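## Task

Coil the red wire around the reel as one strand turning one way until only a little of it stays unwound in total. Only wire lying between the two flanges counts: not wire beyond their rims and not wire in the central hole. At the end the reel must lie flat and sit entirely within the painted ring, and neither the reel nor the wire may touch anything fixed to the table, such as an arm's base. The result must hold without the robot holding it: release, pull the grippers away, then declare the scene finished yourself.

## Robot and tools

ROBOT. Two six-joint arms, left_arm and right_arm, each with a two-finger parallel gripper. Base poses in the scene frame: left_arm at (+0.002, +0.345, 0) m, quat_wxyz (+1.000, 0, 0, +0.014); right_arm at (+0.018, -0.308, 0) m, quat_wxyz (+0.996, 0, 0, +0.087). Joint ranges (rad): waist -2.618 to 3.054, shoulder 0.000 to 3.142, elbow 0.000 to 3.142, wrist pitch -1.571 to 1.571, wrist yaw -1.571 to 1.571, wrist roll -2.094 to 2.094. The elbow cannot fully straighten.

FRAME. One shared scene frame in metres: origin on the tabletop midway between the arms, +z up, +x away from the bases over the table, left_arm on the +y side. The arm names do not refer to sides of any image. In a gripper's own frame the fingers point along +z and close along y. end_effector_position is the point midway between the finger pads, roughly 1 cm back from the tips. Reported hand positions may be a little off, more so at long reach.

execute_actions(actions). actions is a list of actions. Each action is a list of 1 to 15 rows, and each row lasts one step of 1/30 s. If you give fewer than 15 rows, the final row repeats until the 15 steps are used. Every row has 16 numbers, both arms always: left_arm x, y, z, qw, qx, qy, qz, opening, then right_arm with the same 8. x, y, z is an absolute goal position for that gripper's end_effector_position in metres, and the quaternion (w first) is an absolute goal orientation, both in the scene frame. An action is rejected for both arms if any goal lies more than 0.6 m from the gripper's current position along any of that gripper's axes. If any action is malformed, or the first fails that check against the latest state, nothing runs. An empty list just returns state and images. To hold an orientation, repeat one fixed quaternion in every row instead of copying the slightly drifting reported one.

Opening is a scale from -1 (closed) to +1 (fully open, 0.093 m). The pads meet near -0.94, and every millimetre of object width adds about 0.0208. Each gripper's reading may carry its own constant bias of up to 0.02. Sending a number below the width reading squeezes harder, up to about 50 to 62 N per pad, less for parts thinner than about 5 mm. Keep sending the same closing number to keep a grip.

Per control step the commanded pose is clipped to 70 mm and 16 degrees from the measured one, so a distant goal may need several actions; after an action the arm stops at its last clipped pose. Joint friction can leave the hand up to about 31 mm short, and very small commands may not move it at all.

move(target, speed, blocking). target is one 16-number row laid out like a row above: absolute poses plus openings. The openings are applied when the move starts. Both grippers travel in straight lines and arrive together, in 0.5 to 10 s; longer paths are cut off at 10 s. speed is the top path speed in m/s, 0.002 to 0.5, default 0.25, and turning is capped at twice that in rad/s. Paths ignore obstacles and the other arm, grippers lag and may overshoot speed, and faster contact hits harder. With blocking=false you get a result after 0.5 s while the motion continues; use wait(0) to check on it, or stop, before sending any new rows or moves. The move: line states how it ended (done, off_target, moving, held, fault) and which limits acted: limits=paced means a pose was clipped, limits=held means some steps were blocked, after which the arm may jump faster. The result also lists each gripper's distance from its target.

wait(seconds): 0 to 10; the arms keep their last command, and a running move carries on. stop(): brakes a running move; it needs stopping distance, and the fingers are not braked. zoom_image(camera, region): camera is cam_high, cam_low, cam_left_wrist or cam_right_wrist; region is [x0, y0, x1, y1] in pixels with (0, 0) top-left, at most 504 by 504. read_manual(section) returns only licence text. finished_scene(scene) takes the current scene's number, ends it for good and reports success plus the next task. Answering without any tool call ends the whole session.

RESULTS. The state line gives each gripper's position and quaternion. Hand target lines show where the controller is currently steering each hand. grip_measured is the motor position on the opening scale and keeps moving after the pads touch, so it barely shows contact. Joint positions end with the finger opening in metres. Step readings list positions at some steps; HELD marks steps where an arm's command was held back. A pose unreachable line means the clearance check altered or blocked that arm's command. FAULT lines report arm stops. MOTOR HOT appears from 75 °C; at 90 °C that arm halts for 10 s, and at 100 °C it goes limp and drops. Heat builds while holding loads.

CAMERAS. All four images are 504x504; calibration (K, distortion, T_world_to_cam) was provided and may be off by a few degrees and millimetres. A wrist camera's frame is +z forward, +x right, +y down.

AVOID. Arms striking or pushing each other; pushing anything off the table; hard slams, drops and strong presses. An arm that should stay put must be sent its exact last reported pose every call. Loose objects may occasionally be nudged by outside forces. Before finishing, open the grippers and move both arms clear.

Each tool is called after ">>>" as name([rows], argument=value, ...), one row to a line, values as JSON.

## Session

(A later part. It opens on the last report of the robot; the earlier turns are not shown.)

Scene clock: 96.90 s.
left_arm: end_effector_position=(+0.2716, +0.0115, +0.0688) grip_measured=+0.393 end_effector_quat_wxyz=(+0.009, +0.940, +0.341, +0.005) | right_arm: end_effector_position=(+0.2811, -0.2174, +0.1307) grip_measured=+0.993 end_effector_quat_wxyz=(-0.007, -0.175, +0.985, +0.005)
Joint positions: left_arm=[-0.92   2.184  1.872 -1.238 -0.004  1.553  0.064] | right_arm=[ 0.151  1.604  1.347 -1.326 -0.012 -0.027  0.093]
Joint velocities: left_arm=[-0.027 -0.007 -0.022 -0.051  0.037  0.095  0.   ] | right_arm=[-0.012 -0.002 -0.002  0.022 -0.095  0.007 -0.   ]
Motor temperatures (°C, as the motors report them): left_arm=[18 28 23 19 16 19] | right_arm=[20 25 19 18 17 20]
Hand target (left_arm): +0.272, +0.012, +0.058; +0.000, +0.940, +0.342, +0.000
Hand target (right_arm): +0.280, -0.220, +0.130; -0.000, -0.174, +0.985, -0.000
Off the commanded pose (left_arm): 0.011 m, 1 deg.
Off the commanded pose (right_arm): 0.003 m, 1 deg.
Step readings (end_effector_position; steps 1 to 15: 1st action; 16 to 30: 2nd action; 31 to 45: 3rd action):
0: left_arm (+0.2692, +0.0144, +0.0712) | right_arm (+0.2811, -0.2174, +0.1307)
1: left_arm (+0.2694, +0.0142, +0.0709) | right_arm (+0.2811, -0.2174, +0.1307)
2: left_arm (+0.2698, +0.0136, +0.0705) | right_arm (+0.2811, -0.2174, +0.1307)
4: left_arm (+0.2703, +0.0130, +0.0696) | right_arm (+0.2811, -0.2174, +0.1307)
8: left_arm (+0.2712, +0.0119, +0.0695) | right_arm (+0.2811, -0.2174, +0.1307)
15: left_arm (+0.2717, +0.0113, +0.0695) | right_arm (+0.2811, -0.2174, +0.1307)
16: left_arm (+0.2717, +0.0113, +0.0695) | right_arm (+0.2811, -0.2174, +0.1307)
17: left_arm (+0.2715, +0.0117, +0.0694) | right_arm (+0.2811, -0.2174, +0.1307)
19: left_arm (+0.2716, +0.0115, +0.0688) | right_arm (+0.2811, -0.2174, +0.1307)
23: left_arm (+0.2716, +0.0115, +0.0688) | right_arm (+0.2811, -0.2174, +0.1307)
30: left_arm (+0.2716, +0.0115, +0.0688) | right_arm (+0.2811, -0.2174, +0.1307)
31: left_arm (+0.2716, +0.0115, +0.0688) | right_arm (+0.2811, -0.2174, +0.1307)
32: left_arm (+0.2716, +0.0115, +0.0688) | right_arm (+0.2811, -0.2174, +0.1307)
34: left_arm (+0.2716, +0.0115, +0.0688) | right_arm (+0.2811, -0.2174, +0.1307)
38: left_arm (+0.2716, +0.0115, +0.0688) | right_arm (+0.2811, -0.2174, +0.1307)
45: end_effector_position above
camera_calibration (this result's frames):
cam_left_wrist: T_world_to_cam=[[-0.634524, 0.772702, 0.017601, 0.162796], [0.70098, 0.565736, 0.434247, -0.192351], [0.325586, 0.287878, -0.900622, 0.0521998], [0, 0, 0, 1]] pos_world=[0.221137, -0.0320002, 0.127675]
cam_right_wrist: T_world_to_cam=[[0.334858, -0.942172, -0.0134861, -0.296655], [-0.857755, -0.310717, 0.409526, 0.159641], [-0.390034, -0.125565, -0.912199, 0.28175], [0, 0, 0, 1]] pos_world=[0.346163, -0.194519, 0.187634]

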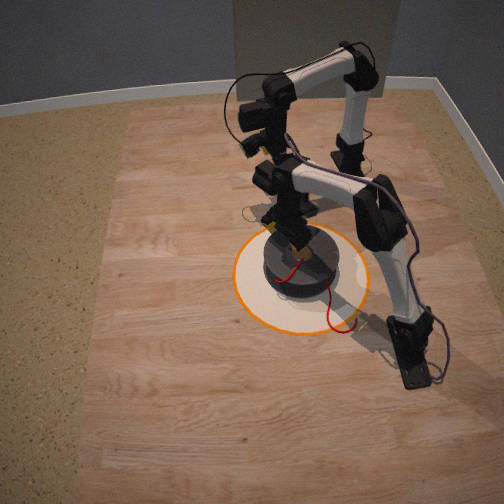

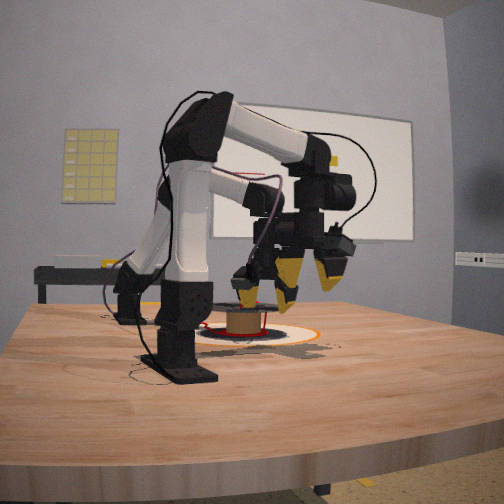

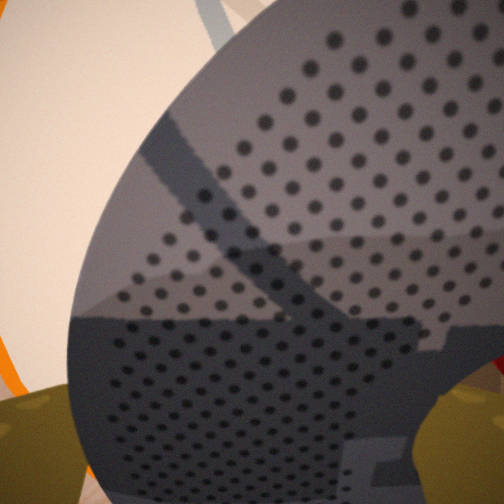

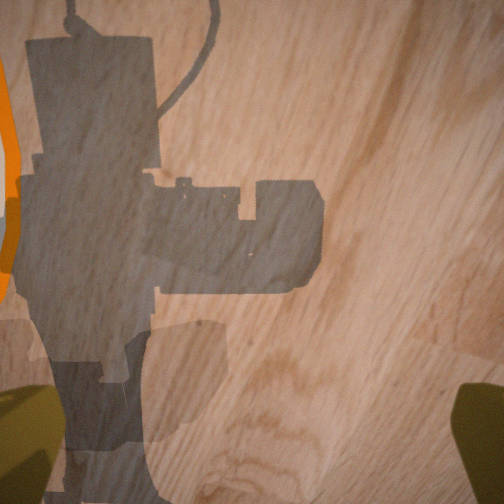

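>>> execute_actions([
  [[0.272,0.012,0.058,0,0.9397,0.342,0,0.75,0.28,-0.22,0.13,0,-0.174,0.985,0,1]],
  [[0.272,0.012,0.048,0,0.9397,0.342,0,0.75,0.28,-0.22,0.13,0,-0.174,0.985,0,1]],
])

Scene clock: 98.50 s.
left_arm: end_effector_position=(+0.2712, +0.0120, +0.0577) grip_measured=+0.748 end_effector_quat_wxyz=(+0.003, +0.940, +0.341, +0.003) | right_arm: end_effector_position=(+0.2811, -0.2174, +0.1307) grip_measured=+0.993 end_effector_quat_wxyz=(-0.007, -0.175, +0.985, +0.005)
Joint positions: left_arm=[-0.92   2.198  1.85  -1.214 -0.004  1.553  0.081] | right_arm=[ 0.151  1.604  1.347 -1.326 -0.012 -0.027  0.093]
Joint velocities: left_arm=[-0.027  0.002 -0.002 -0.066  0.007  0.051 -0.001] | right_arm=[-0.002  0.007  0.002 -0.095  0.022  0.007 -0.001]
Motor temperatures (°C, as the motors report them): left_arm=[18 28 23 19 16 19] | right_arm=[20 25 19 18 17 20]
Hand target (left_arm): +0.272, +0.012, +0.048; +0.000, +0.940, +0.342, +0.000
Hand target (right_arm): +0.280, -0.220, +0.130; -0.000, -0.174, +0.985, -0.000
Off the commanded pose (left_arm): 0.010 m, 1 deg.
Off the commanded pose (right_arm): 0.003 m, 1 deg.
Step readings (end_effector_position; steps 1 to 15: 1st action; 16 to 30: 2nd action):
0: left_arm (+0.2716, +0.0115, +0.0688) | right_arm (+0.2811, -0.2174, +0.1307)
1: left_arm (+0.2715, +0.0116, +0.0688) | right_arm (+0.2811, -0.2174, +0.1307)
2: left_arm (+0.2716, +0.0115, +0.0688) | right_arm (+0.2811, -0.2174, +0.1307)
4: left_arm (+0.2715, +0.0116, +0.0677) | right_arm (+0.2811, -0.2174, +0.1307)
8: left_arm (+0.2714, +0.0118, +0.0660) | right_arm (+0.2811, -0.2174, +0.1307)
15: left_arm (+0.2714, +0.0118, +0.0658) | right_arm (+0.2811, -0.2174, +0.1307)
16: left_arm (+0.2715, +0.0117, +0.0650) | right_arm (+0.2811, -0.2174, +0.1307)
17: left_arm (+0.2715, +0.0116, +0.0638) | right_arm (+0.2811, -0.2174, +0.1307)
19: left_arm (+0.2708, +0.0125, +0.0608) | right_arm (+0.2811, -0.2174, +0.1307)
23: left_arm (+0.2707, +0.0127, +0.0577) | right_arm (+0.2811, -0.2174, +0.1307)
30: end_effector_position above
camera_calibration (this result's frames):
cam_left_wrist: T_world_to_cam=[[-0.634651, 0.772253, 0.0290402, 0.161741], [0.703885, 0.562137, 0.434222, -0.188293], [0.319004, 0.29602, -0.900338, 0.0438989], [0, 0, 0, 1]] pos_world=[0.221182, -0.0320539, 0.116587]
cam_right_wrist: T_world_to_cam=[[0.334858, -0.942172, -0.0134861, -0.296655], [-0.857755, -0.310717, 0.409526, 0.159641], [-0.390034, -0.125565, -0.912199, 0.28175], [0, 0, 0, 1]] pos_world=[0.346163, -0.194519, 0.187634]

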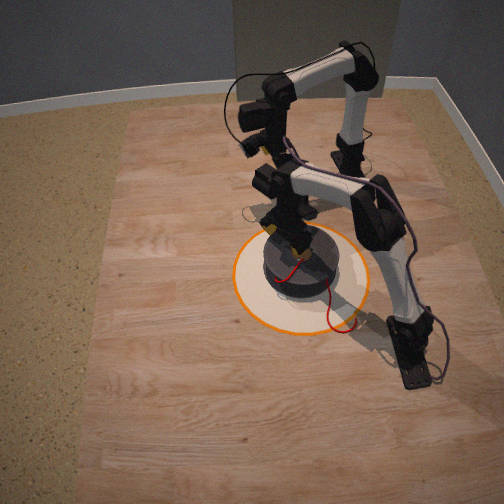

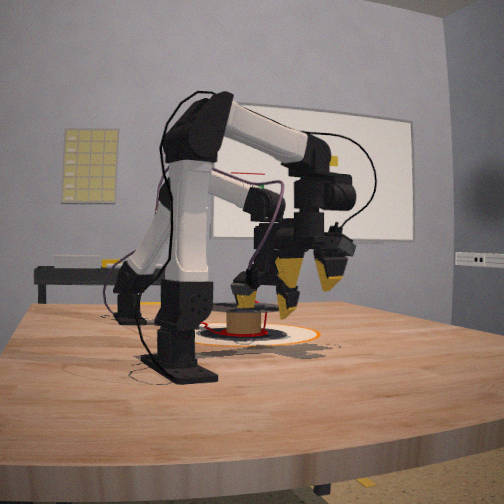

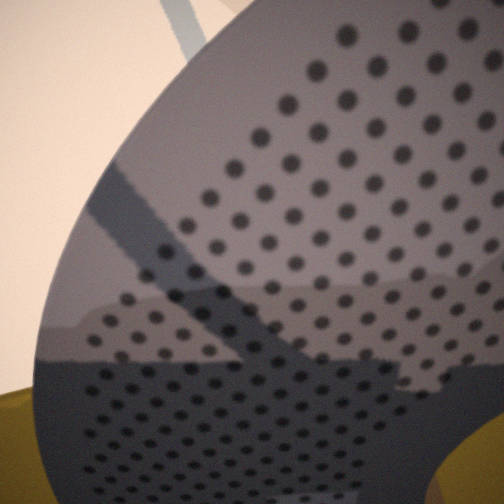

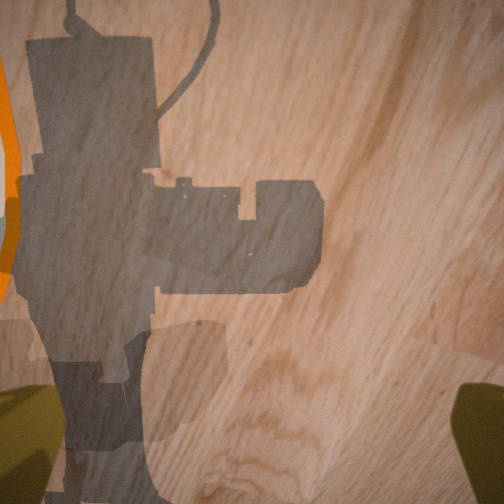

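>>> execute_actions([
  [[0.272,0.012,0.060,0,0.9397,0.342,0,0.3,0.28,-0.22,0.13,0,-0.174,0.985,0,1]],
  [[0.272,0.012,0.060,0,0.9397,0.342,0,0.3,0.28,-0.22,0.13,0,-0.174,0.985,0,1]],
])

Scene clock: 99.97 s.
left_arm: end_effector_position=(+0.2707, +0.0125, +0.0580) grip_measured=+0.441 end_effector_quat_wxyz=(+0.002, +0.940, +0.341, +0.002) | right_arm: end_effector_position=(+0.2811, -0.2174, +0.1307) grip_measured=+0.993 end_effector_quat_wxyz=(-0.007, -0.175, +0.985, +0.005)
Joint positions: left_arm=[-0.92   2.198  1.851 -1.219 -0.003  1.554  0.066] | right_arm=[ 0.151  1.604  1.347 -1.326 -0.012 -0.027  0.093]
Joint velocities: left_arm=[ 0.027 -0.002  0.002 -0.037 -0.051 -0.022 -0.   ] | right_arm=[ 0.012 -0.017 -0.007  0.037 -0.095  0.037 -0.   ]
Motor temperatures (°C, as the motors report them): left_arm=[18 28 23 19 16 19] | right_arm=[20 25 19 18 17 20]
Hand target (left_arm): +0.272, +0.012, +0.060; +0.000, +0.940, +0.342, +0.000
Hand target (right_arm): +0.280, -0.220, +0.130; -0.000, -0.174, +0.985, -0.000
Off the commanded pose (left_arm): 0.002 m, 0 deg.
Off the commanded pose (right_arm): 0.003 m, 1 deg.
Step readings (end_effector_position; steps 1 to 15: 1st action; 16 to 30: 2nd action):
0: left_arm (+0.2712, +0.0120, +0.0577) | right_arm (+0.2811, -0.2174, +0.1307)
1: left_arm (+0.2710, +0.0123, +0.0577) | right_arm (+0.2811, -0.2174, +0.1307)
2: left_arm (+0.2707, +0.0124, +0.0580) | right_arm (+0.2811, -0.2174, +0.1307)
4: left_arm (+0.2707, +0.0125, +0.0580) | right_arm (+0.2811, -0.2174, +0.1307)
8: left_arm (+0.2707, +0.0125, +0.0580) | right_arm (+0.2811, -0.2174, +0.1307)
15: left_arm (+0.2707, +0.0125, +0.0580) | right_arm (+0.2811, -0.2174, +0.1307)
16: left_arm (+0.2707, +0.0125, +0.0580) | right_arm (+0.2811, -0.2174, +0.1307)
17: left_arm (+0.2707, +0.0125, +0.0580) | right_arm (+0.2811, -0.2174, +0.1307)
19: left_arm (+0.2707, +0.0125, +0.0580) | right_arm (+0.2811, -0.2174, +0.1307)
23: left_arm (+0.2707, +0.0125, +0.0580) | right_arm (+0.2811, -0.2174, +0.1307)
30: end_effector_position above
camera_calibration (this result's frames):
cam_left_wrist: T_world_to_cam=[[-0.633687, 0.772923, 0.032101, 0.160576], [0.705617, 0.5605, 0.433525, -0.188704], [0.317089, 0.29737, -0.90057, 0.0447015], [0, 0, 0, 1]] pos_world=[0.220734, -0.0316375, 0.11691]
cam_right_wrist: T_world_to_cam=[[0.334858, -0.942172, -0.0134861, -0.296655], [-0.857755, -0.310717, 0.409526, 0.159641], [-0.390034, -0.125565, -0.912199, 0.28175], [0, 0, 0, 1]] pos_world=[0.346163, -0.194519, 0.187634]

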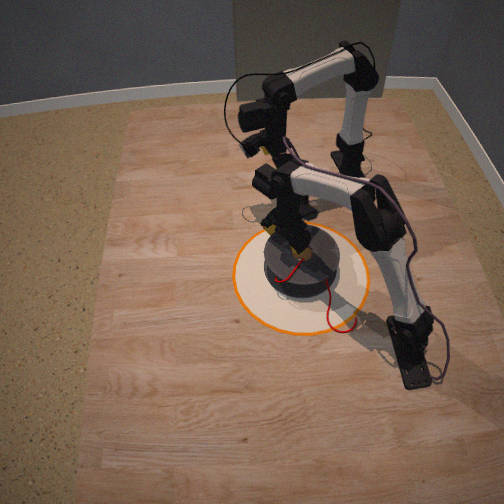

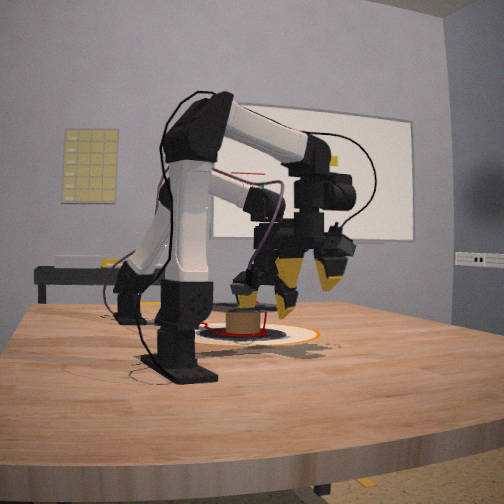

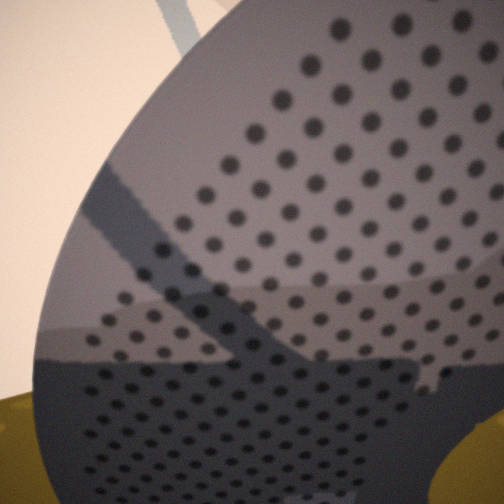

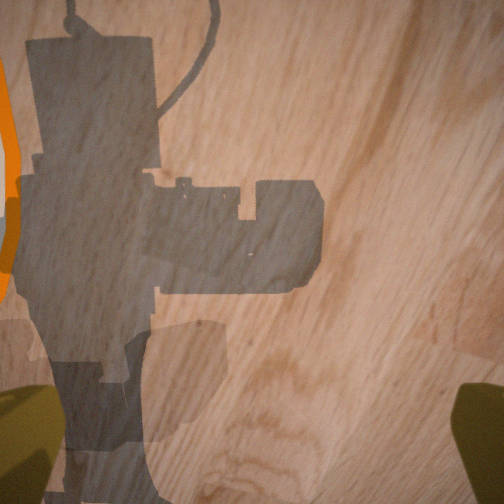

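>>> execute_actions([
  [[0.2862,0.037,0.060,0,0.866,0.5,0,0.3,0.28,-0.22,0.13,0,-0.174,0.985,0,1]],
  [[0.2936,0.0592,0.060,0,0.766,0.6428,0,0.3,0.28,-0.22,0.13,0,-0.174,0.985,0,1]],
  [[0.2936,0.0808,0.060,0,0.6428,0.766,0,0.3,0.28,-0.22,0.13,0,-0.174,0.985,0,1]],
  [[0.2862,0.101,0.060,0,0.5,0.866,0,0.3,0.28,-0.22,0.13,0,-0.174,0.985,0,1]],
  [[0.2724,0.1175,0.060,0,0.342,0.9397,0,0.3,0.28,-0.22,0.13,0,-0.174,0.985,0,1]],
])

Scene clock: 103.13 s.
left_arm: end_effector_position=(+0.2687, +0.1156, +0.0560) grip_measured=+0.442 end_effector_quat_wxyz=(-0.016, +0.360, +0.933, -0.003) | right_arm: end_effector_position=(+0.2811, -0.2174, +0.1307) grip_measured=+0.993 end_effector_quat_wxyz=(-0.007, -0.175, +0.985, +0.005)
Joint positions: left_arm=[-0.73   1.934  1.446 -1.111  0.016  0.034  0.066] | right_arm=[ 0.151  1.604  1.347 -1.326 -0.012 -0.027  0.093]
Joint velocities: left_arm=[-0.012  0.002 -0.007 -0.022 -0.022 -0.125  0.   ] | right_arm=[ 0.002  0.007  0.002 -0.022 -0.037 -0.037  0.001]
Motor temperatures (°C, as the motors report them): left_arm=[18 29 23 18 16 19] | right_arm=[20 25 19 18 17 20]
Hand target (left_arm): +0.272, +0.118, +0.060; -0.001, +0.342, +0.940, -0.000
Hand target (right_arm): +0.280, -0.220, +0.130; -0.000, -0.174, +0.985, -0.000
Off the commanded pose (left_arm): 0.006 m, 3 deg.
Off the commanded pose (right_arm): 0.003 m, 1 deg.
Step readings (end_effector_position; steps 1 to 15: 1st action; 16 to 30: 2nd action; 31 to 45: 3rd action; 46 to 60: 4th action; 61 to 75: 5th action):
0: left_arm (+0.2707, +0.0125, +0.0580) | right_arm (+0.2811, -0.2174, +0.1307)
1: left_arm (+0.2717, +0.0142, +0.0572) | right_arm (+0.2811, -0.2174, +0.1307)
2: left_arm (+0.2734, +0.0166, +0.0574) | right_arm (+0.2811, -0.2174, +0.1307)
4: left_arm (+0.2809, +0.0238, +0.0573) | right_arm (+0.2811, -0.2174, +0.1307)
8: left_arm (+0.2904, +0.0333, +0.0574) | right_arm (+0.2811, -0.2174, +0.1307)
15: left_arm (+0.2904, +0.0344, +0.0573) | right_arm (+0.2811, -0.2174, +0.1307)
16: left_arm (+0.2908, +0.0360, +0.0573) | right_arm (+0.2811, -0.2174, +0.1307)
17: left_arm (+0.2903, +0.0396, +0.0573) | right_arm (+0.2811, -0.2174, +0.1307)
19: left_arm (+0.2920, +0.0481, +0.0573) | right_arm (+0.2811, -0.2174, +0.1307)
23: left_arm (+0.2969, +0.0554, +0.0571) | right_arm (+0.2811, -0.2174, +0.1307)
30: left_arm (+0.2961, +0.0566, +0.0571) | right_arm (+0.2811, -0.2174, +0.1307)
31: left_arm (+0.2959, +0.0582, +0.0570) | right_arm (+0.2811, -0.2174, +0.1307)
32: left_arm (+0.2944, +0.0620, +0.0569) | right_arm (+0.2811, -0.2174, +0.1307)
34: left_arm (+0.2934, +0.0710, +0.0571) | right_arm (+0.2811, -0.2174, +0.1307)
38: left_arm (+0.2956, +0.0782, +0.0568) | right_arm (+0.2811, -0.2174, +0.1307)
45: left_arm (+0.2945, +0.0791, +0.0568) | right_arm (+0.2811, -0.2174, +0.1307)
46: left_arm (+0.2937, +0.0806, +0.0568) | right_arm (+0.2811, -0.2174, +0.1307)
47: left_arm (+0.2914, +0.0843, +0.0567) | right_arm (+0.2811, -0.2174, +0.1307)
49: left_arm (+0.2871, +0.0935, +0.0565) | right_arm (+0.2811, -0.2174, +0.1307)
53: left_arm (+0.2856, +0.1004, +0.0565) | right_arm (+0.2811, -0.2174, +0.1307)
60: left_arm (+0.2847, +0.1009, +0.0564) | right_arm (+0.2811, -0.2174, +0.1307)
61: left_arm (+0.2835, +0.1018, +0.0564) | right_arm (+0.2811, -0.2174, +0.1307)
62: left_arm (+0.2805, +0.1047, +0.0565) | right_arm (+0.2811, -0.2174, +0.1307)
64: left_arm (+0.2733, +0.1121, +0.0562) | right_arm (+0.2811, -0.2174, +0.1307)
68: left_arm (+0.2678, +0.1168, +0.0561) | right_arm (+0.2811, -0.2174, +0.1307)
75: end_effector_position above
camera_calibration (this result's frames):
cam_left_wrist: T_world_to_cam=[[-0.675994, -0.734902, 0.0543257, 0.264198], [-0.63805, 0.620599, 0.455796, 0.108618], [-0.36868, 0.273453, -0.888425, 0.199211], [0, 0, 0, 1]] pos_world=[0.321345, 0.0722761, 0.113123]
cam_right_wrist: T_world_to_cam=[[0.334858, -0.942172, -0.0134861, -0.296655], [-0.857755, -0.310717, 0.409526, 0.159641], [-0.390034, -0.125565, -0.912199, 0.28175], [0, 0, 0, 1]] pos_world=[0.346163, -0.194519, 0.187634]

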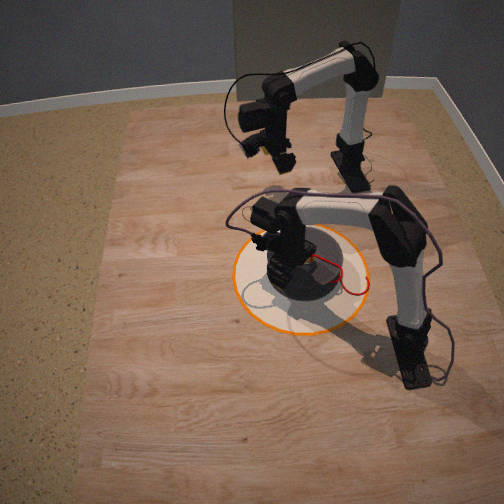

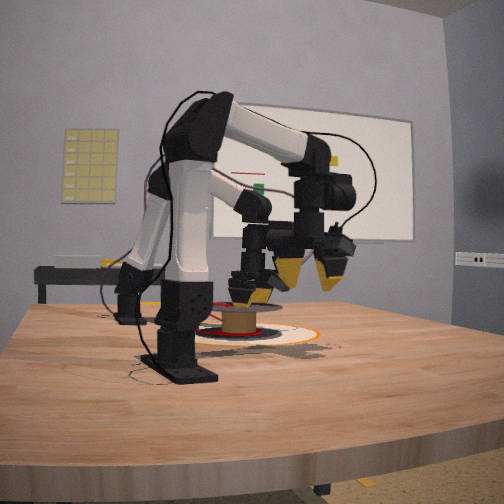

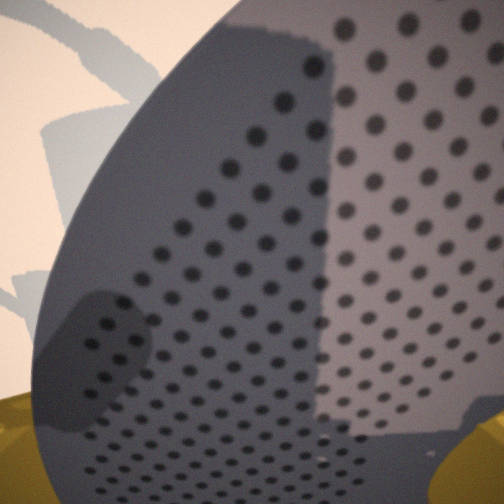

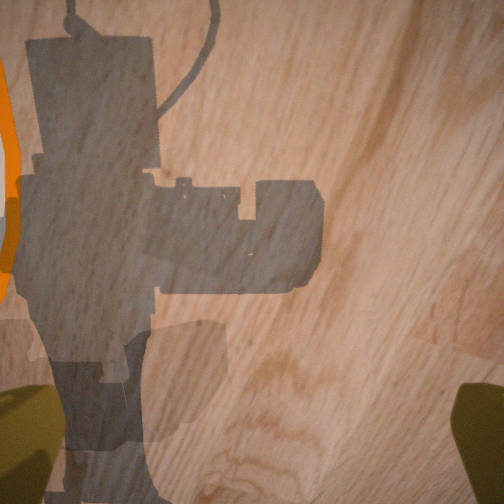

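>>> zoom_image(camera="cam_high", region=[225, 200, 395, 340])

Region (225, 200, 395, 340) of cam_high's 504x504 image, scaled by 2.965, with more detail than that image has; it fills the top 415 rows of this view, and the rest is white.

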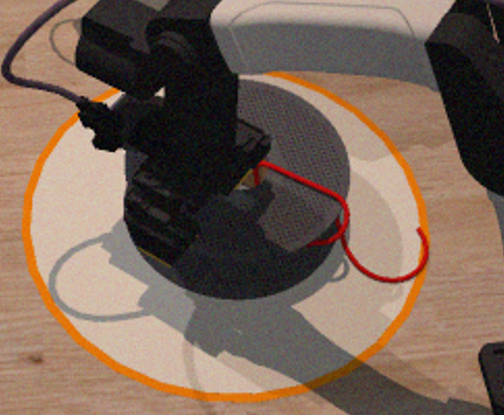

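>>> execute_actions([
  [[0.2537,0.1283,0.061,0,0.1736,0.9848,0,0.3,0.28,-0.22,0.13,0,-0.174,0.985,0,1]],
  [[0.2325,0.132,0.061,0,0,1,0,0.3,0.28,-0.22,0.13,0,-0.174,0.985,0,1]],
  [[0.2113,0.1283,0.061,0,-0.1736,0.9848,0,0.3,0.28,-0.22,0.13,0,-0.174,0.985,0,1]],
  [[0.1926,0.1175,0.061,0,-0.342,0.9397,0,0.3,0.28,-0.22,0.13,0,-0.174,0.985,0,1]],
  [[0.1788,0.101,0.061,0,-0.5,0.866,0,0.3,0.28,-0.22,0.13,0,-0.174,0.985,0,1]],
])

Scene clock: 112.30 s.
left_arm: end_effector_position=(+0.1770, +0.1001, +0.0577) grip_measured=+0.444 end_effector_quat_wxyz=(-0.010, -0.486, +0.874, +0.002) | right_arm: end_effector_position=(+0.2811, -0.2174, +0.1307) grip_measured=+0.993 end_effector_quat_wxyz=(-0.007, -0.175, +0.985, +0.005)
Joint positions: left_arm=[-0.967  1.726  1.187 -1.037  0.02  -1.953  0.067] | right_arm=[ 0.151  1.604  1.347 -1.326 -0.012 -0.027  0.093]
Joint velocities: left_arm=[-0.007 -0.002 -0.022 -0.022 -0.095 -0.154 -0.   ] | right_arm=[-0.012  0.002 -0.002  0.007 -0.037  0.139 -0.   ]
Motor temperatures (°C, as the motors report them): left_arm=[18 30 22 19 16 19] | right_arm=[20 26 19 18 17 20]
Hand target (left_arm): +0.179, +0.101, +0.061; -0.000, -0.500, +0.866, -0.000
Hand target (right_arm): +0.280, -0.220, +0.130; -0.000, -0.174, +0.985, -0.000
Off the commanded pose (left_arm): 0.004 m, 2 deg.
Off the commanded pose (right_arm): 0.003 m, 1 deg.
Step readings (end_effector_position; steps 1 to 15: 1st action; 16 to 30: 2nd action; 31 to 45: 3rd action; 46 to 60: 4th action; 61 to 75: 5th action):
0: left_arm (+0.2688, +0.1155, +0.0560) | right_arm (+0.2811, -0.2174, +0.1307)
1: left_arm (+0.2675, +0.1164, +0.0560) | right_arm (+0.2811, -0.2174, +0.1307)
2: left_arm (+0.2645, +0.1187, +0.0562) | right_arm (+0.2811, -0.2174, +0.1307)
4: left_arm (+0.2564, +0.1248, +0.0562) | right_arm (+0.2811, -0.2174, +0.1307)
8: left_arm (+0.2516, +0.1286, +0.0568) | right_arm (+0.2811, -0.2174, +0.1307)
15: left_arm (+0.2528, +0.1276, +0.0564) | right_arm (+0.2811, -0.2174, +0.1307)
16: left_arm (+0.2512, +0.1277, +0.0560) | right_arm (+0.2811, -0.2174, +0.1307)
17: left_arm (+0.2477, +0.1285, +0.0557) | right_arm (+0.2811, -0.2174, +0.1307)
19: left_arm (+0.2386, +0.1307, +0.0562) | right_arm (+0.2811, -0.2174, +0.1307)
23: left_arm (+0.2313, +0.1307, +0.0569) | right_arm (+0.2811, -0.2174, +0.1307)
30: left_arm (+0.2317, +0.1299, +0.0568) | right_arm (+0.2811, -0.2174, +0.1307)
31: left_arm (+0.2301, +0.1295, +0.0565) | right_arm (+0.2811, -0.2174, +0.1307)
32: left_arm (+0.2269, +0.1289, +0.0563) | right_arm (+0.2811, -0.2174, +0.1307)
34: left_arm (+0.2182, +0.1276, +0.0568) | right_arm (+0.2811, -0.2174, +0.1307)
38: left_arm (+0.2107, +0.1252, +0.0573) | right_arm (+0.2811, -0.2174, +0.1307)
45: left_arm (+0.2112, +0.1249, +0.0573) | right_arm (+0.2811, -0.2174, +0.1307)
46: left_arm (+0.2097, +0.1240, +0.0572) | right_arm (+0.2811, -0.2174, +0.1307)
47: left_arm (+0.2070, +0.1220, +0.0572) | right_arm (+0.2811, -0.2174, +0.1307)
49: left_arm (+0.1994, +0.1177, +0.0574) | right_arm (+0.2811, -0.2174, +0.1307)
53: left_arm (+0.1926, +0.1132, +0.0578) | right_arm (+0.2811, -0.2174, +0.1307)
60: left_arm (+0.1931, +0.1135, +0.0577) | right_arm (+0.2811, -0.2174, +0.1307)
61: left_arm (+0.1918, +0.1122, +0.0577) | right_arm (+0.2811, -0.2174, +0.1307)
62: left_arm (+0.1892, +0.1102, +0.0577) | right_arm (+0.2811, -0.2174, +0.1307)
64: left_arm (+0.1826, +0.1046, +0.0577) | right_arm (+0.2811, -0.2174, +0.1307)
68: left_arm (+0.1766, +0.1000, +0.0577) | right_arm (+0.2811, -0.2174, +0.1307)
75: end_effector_position above
camera_calibration (this result's frames):
cam_left_wrist: T_world_to_cam=[[0.844212, -0.535433, 0.0248696, -0.096627], [-0.488787, -0.749964, 0.445693, 0.17032], [-0.219987, -0.388415, -0.89484, 0.211425], [0, 0, 0, 1]] pos_world=[0.211335, 0.158117, 0.115684]
cam_right_wrist: T_world_to_cam=[[0.334858, -0.942172, -0.0134861, -0.296655], [-0.857755, -0.310717, 0.409526, 0.159641], [-0.390034, -0.125565, -0.912199, 0.28175], [0, 0, 0, 1]] pos_world=[0.346163, -0.194519, 0.187634]

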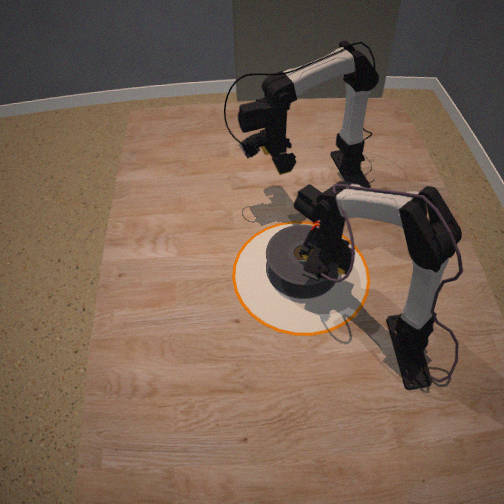

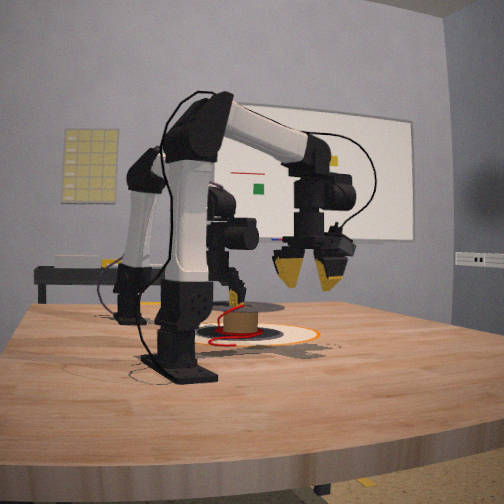

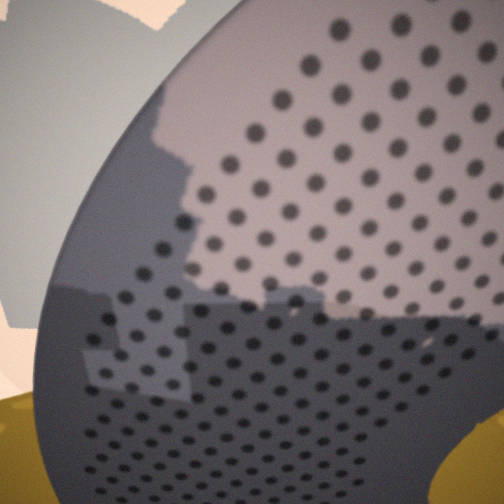

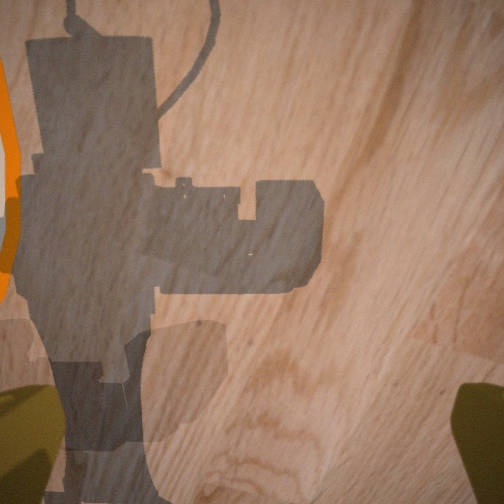

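>>> zoom_image(camera="cam_low", region=[195, 280, 325, 360])

>>> zoom_image(camera="cam_high", region=[240, 180, 380, 320])

Region (195, 280, 325, 360) of cam_low's 504x504 image, scaled by 3.877, with more detail than that image has; it fills the top 310 rows of this view, and the rest is white.

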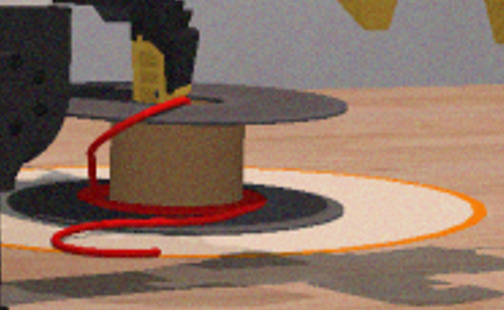

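Region (240, 180, 380, 320) of cam_high's 504x504 image, scaled by 3.600, with more detail than that image has.

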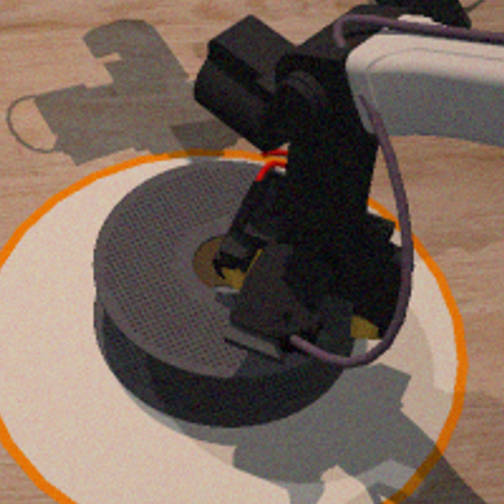

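>>> move(target=[0.1770, 0.1001, 0.060, 0, -0.5, 0.866, 0, 0.3, 0.21, -0.09, 0.14, 0.0, -0.174, 0.985, 0.0, 1], speed=0.2)

Scene clock: 119.73 s.
left_arm: end_effector_position=(+0.1764, +0.0997, +0.0576) grip_measured=+0.444 end_effector_quat_wxyz=(-0.009, -0.499, +0.867, +0.002) | right_arm: end_effector_position=(+0.2088, -0.0933, +0.1388) grip_measured=+0.993 end_effector_quat_wxyz=(+0.002, -0.175, +0.984, -0.001)
Joint positions: left_arm=[-0.97   1.726  1.187 -1.037  0.017 -1.987  0.067] | right_arm=[ 0.674  1.625  1.401 -1.345  0.005  0.495  0.093]
Joint velocities: left_arm=[ 0.007  0.002  0.007 -0.022  0.007  0.051  0.001] | right_arm=[-0.002  0.007  0.002  0.007  0.037  0.051  0.   ]
Motor temperatures (°C, as the motors report them): left_arm=[18 30 23 18 16 19] | right_arm=[20 26 19 18 17 20]
Hand target (left_arm): +0.177, +0.100, +0.060; -0.000, -0.500, +0.866, +0.000
Hand target (right_arm): +0.211, -0.092, +0.140; +0.002, -0.174, +0.985, -0.010
Off the commanded pose (left_arm): 0.002 m, 1 deg.
Off the commanded pose (right_arm): 0.004 m, 0 deg.
move: done
camera_calibration (this result's frames):
cam_left_wrist: T_world_to_cam=[[0.859897, -0.509818, 0.0257291, -0.101816], [-0.466932, -0.765193, 0.443232, 0.167519], [-0.20628, -0.393148, -0.896038, 0.209241], [0, 0, 0, 1]] pos_world=[0.208933, 0.158539, 0.115858]
cam_right_wrist: T_world_to_cam=[[0.335755, -0.941947, 0.00202724, -0.157706], [-0.865637, -0.307704, 0.394957, 0.13682], [-0.371405, -0.134363, -0.918698, 0.272711], [0, 0, 0, 1]] pos_world=[0.272673, -0.0698079, 0.196821]

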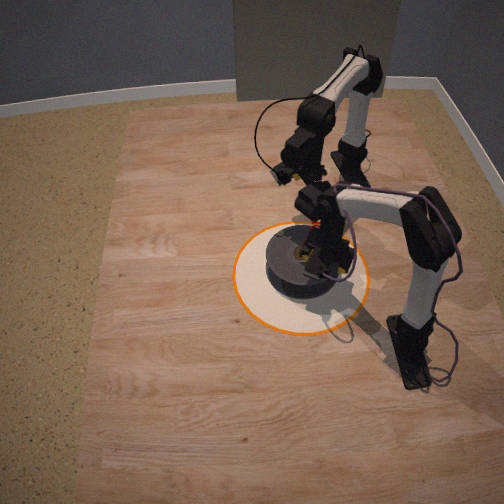

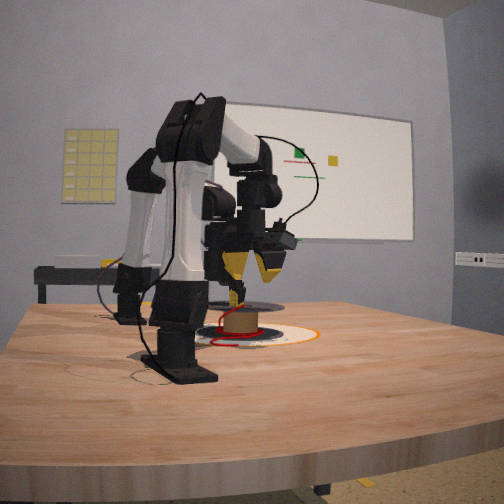

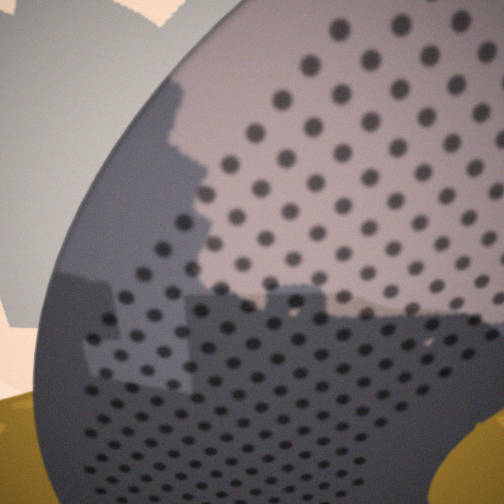

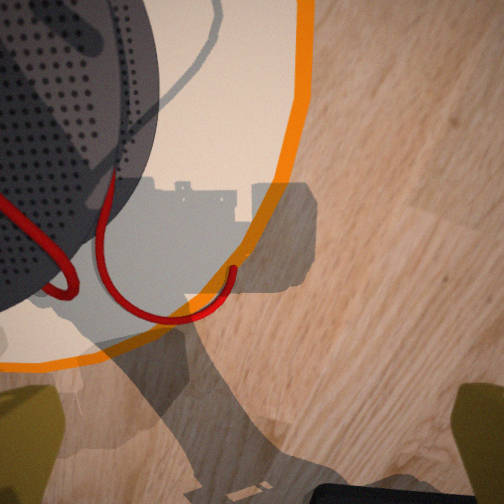

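>>> execute_actions([
  [[0.1770,0.1001,0.060,0,-0.5,0.866,0,0.3,0.172,-0.092,0.09,0,0,1,0,-0.2]],
  [[0.1770,0.1001,0.060,0,-0.5,0.866,0,0.3,0.172,-0.092,0.05,0,0,1,0,-0.2]],
  [[0.1770,0.1001,0.060,0,-0.5,0.866,0,0.3,0.172,-0.092,0.035,0,0,1,0,-0.2]],
])

Scene clock: 122.63 s.
left_arm: end_effector_position=(+0.1764, +0.0997, +0.0576) grip_measured=+0.444 end_effector_quat_wxyz=(-0.009, -0.499, +0.867, +0.002) | right_arm: end_effector_position=(+0.1748, -0.0910, +0.0433) grip_measured=-0.197 end_effector_quat_wxyz=(+0.002, +0.003, +1.000, +0.008)
Joint positions: left_arm=[-0.97   1.726  1.187 -1.037  0.017 -1.987  0.067] | right_arm=[ 0.768  1.604  0.991 -0.943 -0.007  0.947  0.036]
Joint velocities: left_arm=[-0.012  0.012 -0.002  0.022 -0.051 -0.022  0.   ] | right_arm=[-0.002  0.007  0.002  0.037 -0.007  0.022  0.001]
Motor temperatures (°C, as the motors report them): left_arm=[18 30 23 18 16 19] | right_arm=[20 26 19 18 17 20]
Hand target (left_arm): +0.177, +0.100, +0.060; -0.000, -0.500, +0.866, -0.000
Hand target (right_arm): +0.172, -0.093, +0.035; +0.000, -0.000, +1.000, -0.000
Off the commanded pose (left_arm): 0.002 m, 1 deg.
Off the commanded pose (right_arm): 0.009 m, 1 deg.
Step readings (end_effector_position; steps 1 to 15: 1st action; 16 to 30: 2nd action; 31 to 45: 3rd action):
0: left_arm (+0.1764, +0.0997, +0.0576) | right_arm (+0.2088, -0.0934, +0.1388)
1: left_arm (+0.1764, +0.0997, +0.0576) | right_arm (+0.2070, -0.0923, +0.1335)
2: left_arm (+0.1764, +0.0997, +0.0576) | right_arm (+0.1995, -0.0935, +0.1239)
4: left_arm (+0.1764, +0.0997, +0.0576) | right_arm (+0.1781, -0.1020, +0.1029)
8: left_arm (+0.1764, +0.0997, +0.0576) | right_arm (+0.1655, -0.1063, +0.0880)
15: left_arm (+0.1764, +0.0997, +0.0576) | right_arm (+0.1718, -0.0954, +0.0917)
16: left_arm (+0.1764, +0.0997, +0.0576) | right_arm (+0.1726, -0.0941, +0.0876)
17: left_arm (+0.1764, +0.0997, +0.0576) | right_arm (+0.1725, -0.0943, +0.0805)
19: left_arm (+0.1764, +0.0997, +0.0576) | right_arm (+0.1675, -0.1011, +0.0651)
23: left_arm (+0.1764, +0.0997, +0.0576) | right_arm (+0.1667, -0.1023, +0.0556)
30: left_arm (+0.1764, +0.0997, +0.0576) | right_arm (+0.1723, -0.0946, +0.0554)
31: left_arm (+0.1764, +0.0997, +0.0576) | right_arm (+0.1729, -0.0938, +0.0542)
32: left_arm (+0.1764, +0.0997, +0.0576) | right_arm (+0.1734, -0.0930, +0.0521)
34: left_arm (+0.1764, +0.0997, +0.0576) | right_arm (+0.1727, -0.0939, +0.0473)
38: left_arm (+0.1764, +0.0997, +0.0576) | right_arm (+0.1730, -0.0936, +0.0433)
45: end_effector_position above
camera_calibration (this result's frames):
cam_left_wrist: T_world_to_cam=[[0.859897, -0.509818, 0.0257291, -0.101816], [-0.466932, -0.765193, 0.443232, 0.167519], [-0.20628, -0.393148, -0.896038, 0.209241], [0, 0, 0, 1]] pos_world=[0.208933, 0.158539, 0.115858]
cam_right_wrist: T_world_to_cam=[[-0.0157042, -0.999718, -0.0178106, -0.0869389], [-0.918525, 0.00738634, 0.395295, 0.183727], [-0.395052, 0.0225672, -0.918382, 0.191031], [0, 0, 0, 1]] pos_world=[0.242859, -0.0925825, 0.101265]

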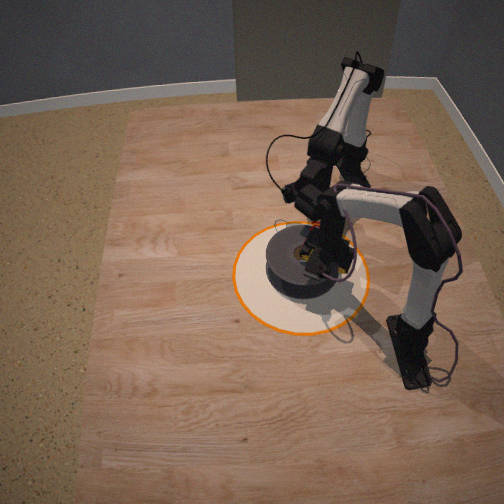

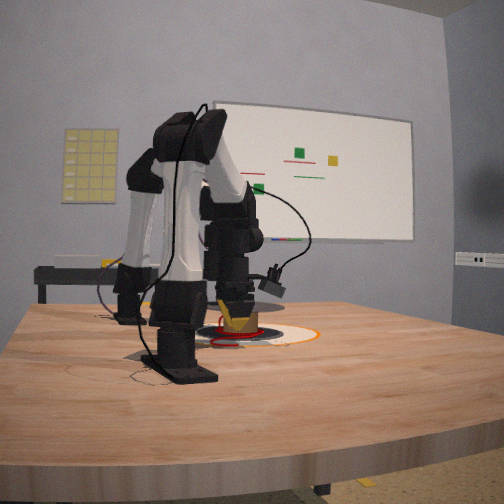

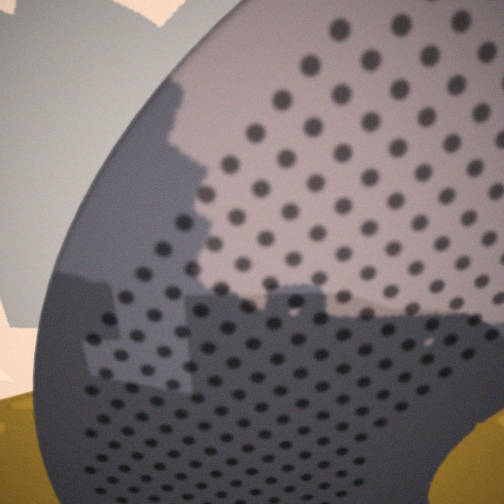

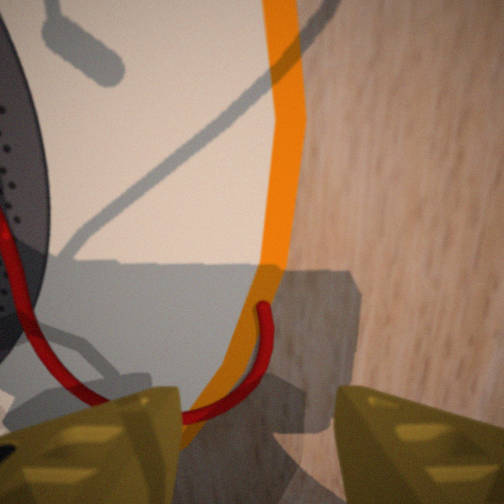

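>>> execute_actions([
  [[0.1770,0.1001,0.060,0,-0.5,0.866,0,0.3,0.173,-0.095,0.022,0,0,1,0,-0.2]],
  [[0.1770,0.1001,0.060,0,-0.5,0.866,0,0.3,0.173,-0.095,0.010,0,0,1,0,-0.2]],
])

Scene clock: 124.27 s.
left_arm: end_effector_position=(+0.1764, +0.0997, +0.0576) grip_measured=+0.444 end_effector_quat_wxyz=(-0.009, -0.499, +0.867, +0.002) | right_arm: end_effector_position=(+0.1743, -0.0917, +0.0182) grip_measured=-0.197 end_effector_quat_wxyz=(+0.002, +0.003, +1.000, +0.008)
Joint positions: left_arm=[-0.97   1.726  1.187 -1.037  0.017 -1.987  0.067] | right_arm=[ 0.768  1.642  0.923 -0.836 -0.007  0.947  0.036]
Joint velocities: left_arm=[ 0.022 -0.002 -0.017  0.037 -0.022 -0.081  0.   ] | right_arm=[-0.012 -0.002  0.002  0.037 -0.022 -0.037  0.001]
Motor temperatures (°C, as the motors report them): left_arm=[18 30 23 18 16 19] | right_arm=[20 26 19 18 17 20]
Hand target (left_arm): +0.177, +0.100, +0.060; -0.000, -0.500, +0.866, -0.000
Hand target (right_arm): +0.173, -0.095, +0.010; -0.000, +0.000, +1.000, -0.000
Off the commanded pose (left_arm): 0.002 m, 1 deg.
Off the commanded pose (right_arm): 0.009 m, 1 deg.
Step readings (end_effector_position; steps 1 to 15: 1st action; 16 to 30: 2nd action):
0: left_arm (+0.1764, +0.0997, +0.0576) | right_arm (+0.1752, -0.0905, +0.0433)
1: left_arm (+0.1764, +0.0997, +0.0576) | right_arm (+0.1753, -0.0904, +0.0419)
2: left_arm (+0.1764, +0.0997, +0.0576) | right_arm (+0.1753, -0.0904, +0.0397)
4: left_arm (+0.1764, +0.0997, +0.0576) | right_arm (+0.1732, -0.0932, +0.0343)
8: left_arm (+0.1764, +0.0997, +0.0576) | right_arm (+0.1722, -0.0947, +0.0301)
15: left_arm (+0.1764, +0.0997, +0.0576) | right_arm (+0.1739, -0.0923, +0.0301)
16: left_arm (+0.1764, +0.0997, +0.0576) | right_arm (+0.1742, -0.0919, +0.0291)
17: left_arm (+0.1764, +0.0997, +0.0576) | right_arm (+0.1744, -0.0916, +0.0272)
19: left_arm (+0.1764, +0.0997, +0.0576) | right_arm (+0.1735, -0.0929, +0.0226)
23: left_arm (+0.1764, +0.0997, +0.0576) | right_arm (+0.1728, -0.0938, +0.0182)
30: end_effector_position above
camera_calibration (this result's frames):
cam_left_wrist: T_world_to_cam=[[0.859897, -0.509818, 0.0257291, -0.101816], [-0.466932, -0.765193, 0.443232, 0.167519], [-0.20628, -0.393148, -0.896038, 0.209241], [0, 0, 0, 1]] pos_world=[0.208933, 0.158539, 0.115858]
cam_right_wrist: T_world_to_cam=[[-0.0157002, -0.999712, -0.0181225, -0.088087], [-0.918613, 0.00726445, 0.395091, 0.193177], [-0.394846, 0.0228505, -0.918463, 0.167825], [0, 0, 0, 1]] pos_world=[0.242337, -0.0932999, 0.0762224]

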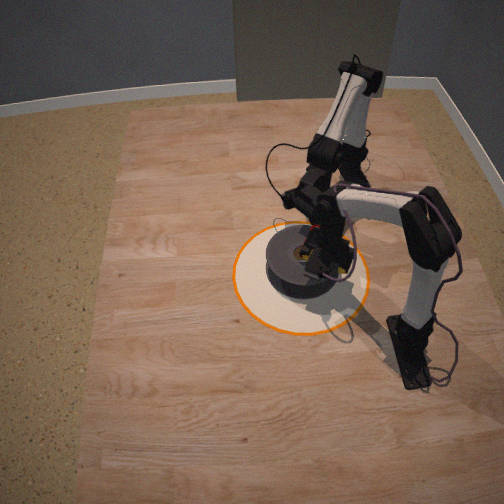

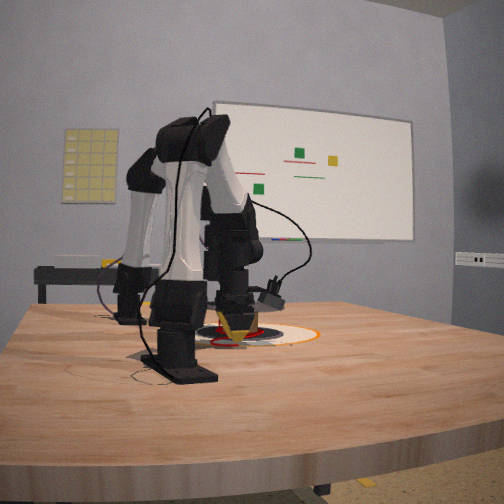

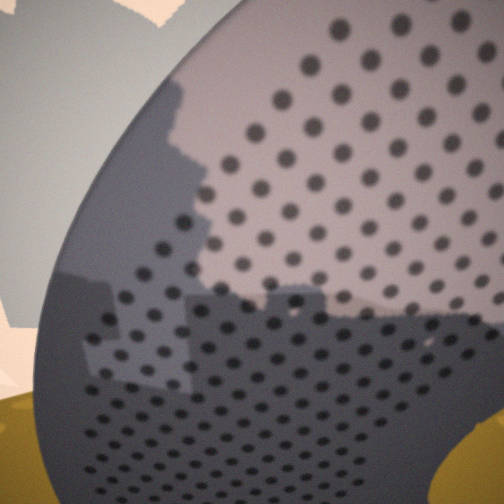

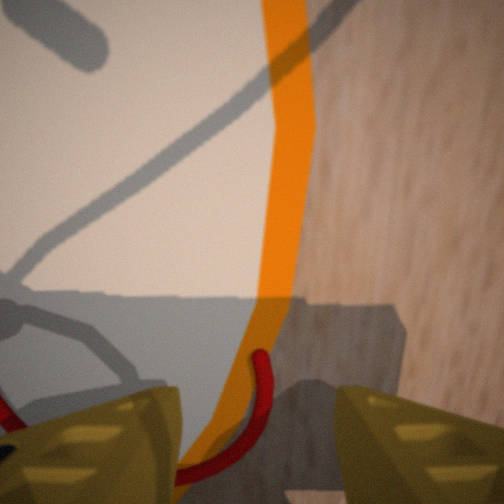

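>>> execute_actions([
  [[0.1770,0.1001,0.060,0,-0.5,0.866,0,0.3,0.173,-0.094,0.002,0,0,1,0,-0.2]],
])

Scene clock: 125.37 s.
left_arm: end_effector_position=(+0.1764, +0.0997, +0.0576) grip_measured=+0.444 end_effector_quat_wxyz=(-0.009, -0.499, +0.867, +0.002) | right_arm: end_effector_position=(+0.1754, -0.0903, +0.0107) grip_measured=-0.197 end_effector_quat_wxyz=(+0.003, +0.003, +1.000, +0.010)
Joint positions: left_arm=[-0.97   1.726  1.187 -1.037  0.017 -1.987  0.067] | right_arm=[ 0.768  1.661  0.91  -0.801 -0.007  0.947  0.036]
Joint velocities: left_arm=[-0.017  0.007  0.007  0.037 -0.066 -0.022  0.001] | right_arm=[ 0.007 -0.007 -0.002  0.022  0.022  0.037  0.   ]
Motor temperatures (°C, as the motors report them): left_arm=[18 30 23 18 16 19] | right_arm=[20 26 19 18 17 20]
Hand target (left_arm): +0.177, +0.100, +0.060; -0.000, -0.500, +0.866, -0.000
Hand target (right_arm): +0.173, -0.095, +0.002; -0.000, +0.000, +1.000, -0.000
Off the commanded pose (left_arm): 0.002 m, 1 deg.
Off the commanded pose (right_arm): 0.010 m, 1 deg.
Step readings (end_effector_position):
0: left_arm (+0.1764, +0.0997, +0.0576) | right_arm (+0.1746, -0.0913, +0.0182)
1: left_arm (+0.1764, +0.0997, +0.0576) | right_arm (+0.1748, -0.0911, +0.0176)
2: left_arm (+0.1764, +0.0997, +0.0576) | right_arm (+0.1751, -0.0906, +0.0165)
4: left_arm (+0.1764, +0.0997, +0.0576) | right_arm (+0.1748, -0.0911, +0.0134)
8: left_arm (+0.1764, +0.0997, +0.0576) | right_arm (+0.1745, -0.0915, +0.0107)
15: end_effector_position above
camera_calibration (this result's frames):
cam_left_wrist: T_world_to_cam=[[0.859897, -0.509818, 0.0257291, -0.101816], [-0.466932, -0.765193, 0.443232, 0.167519], [-0.20628, -0.393148, -0.896038, 0.209241], [0, 0, 0, 1]] pos_world=[0.208933, 0.158539, 0.115858]
cam_right_wrist: T_world_to_cam=[[-0.0156654, -0.999665, -0.0206175, -0.0867101], [-0.919321, 0.00629153, 0.393458, 0.197166], [-0.393196, 0.0251177, -0.919112, 0.16125], [0, 0, 0, 1]] pos_world=[0.243304, -0.0919717, 0.0688429]

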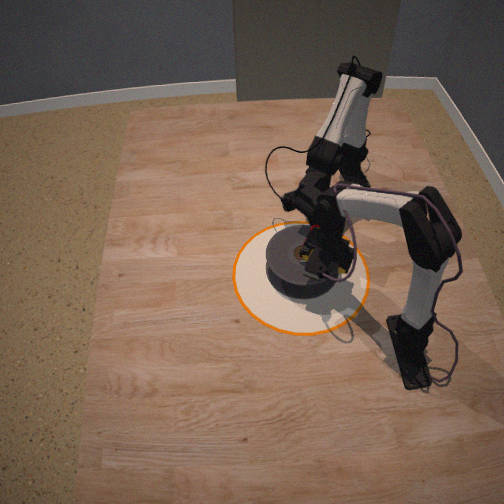

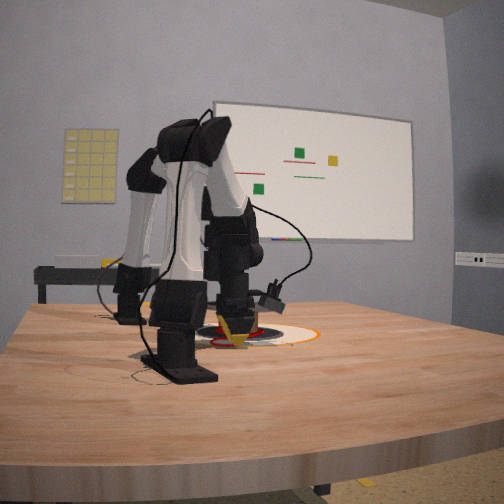

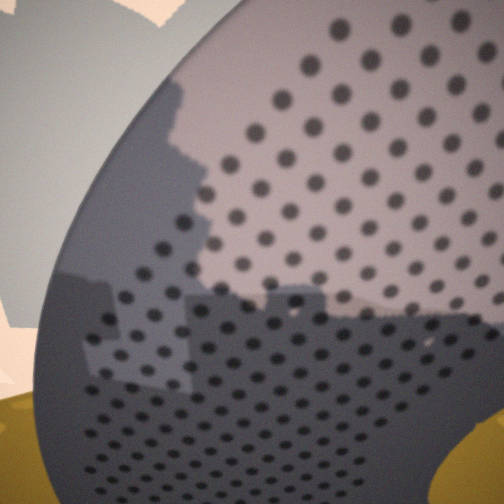

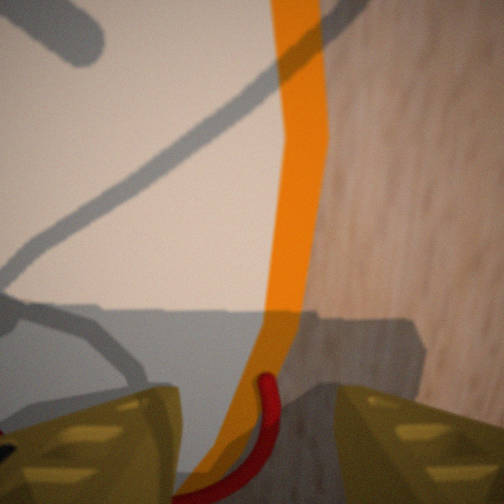

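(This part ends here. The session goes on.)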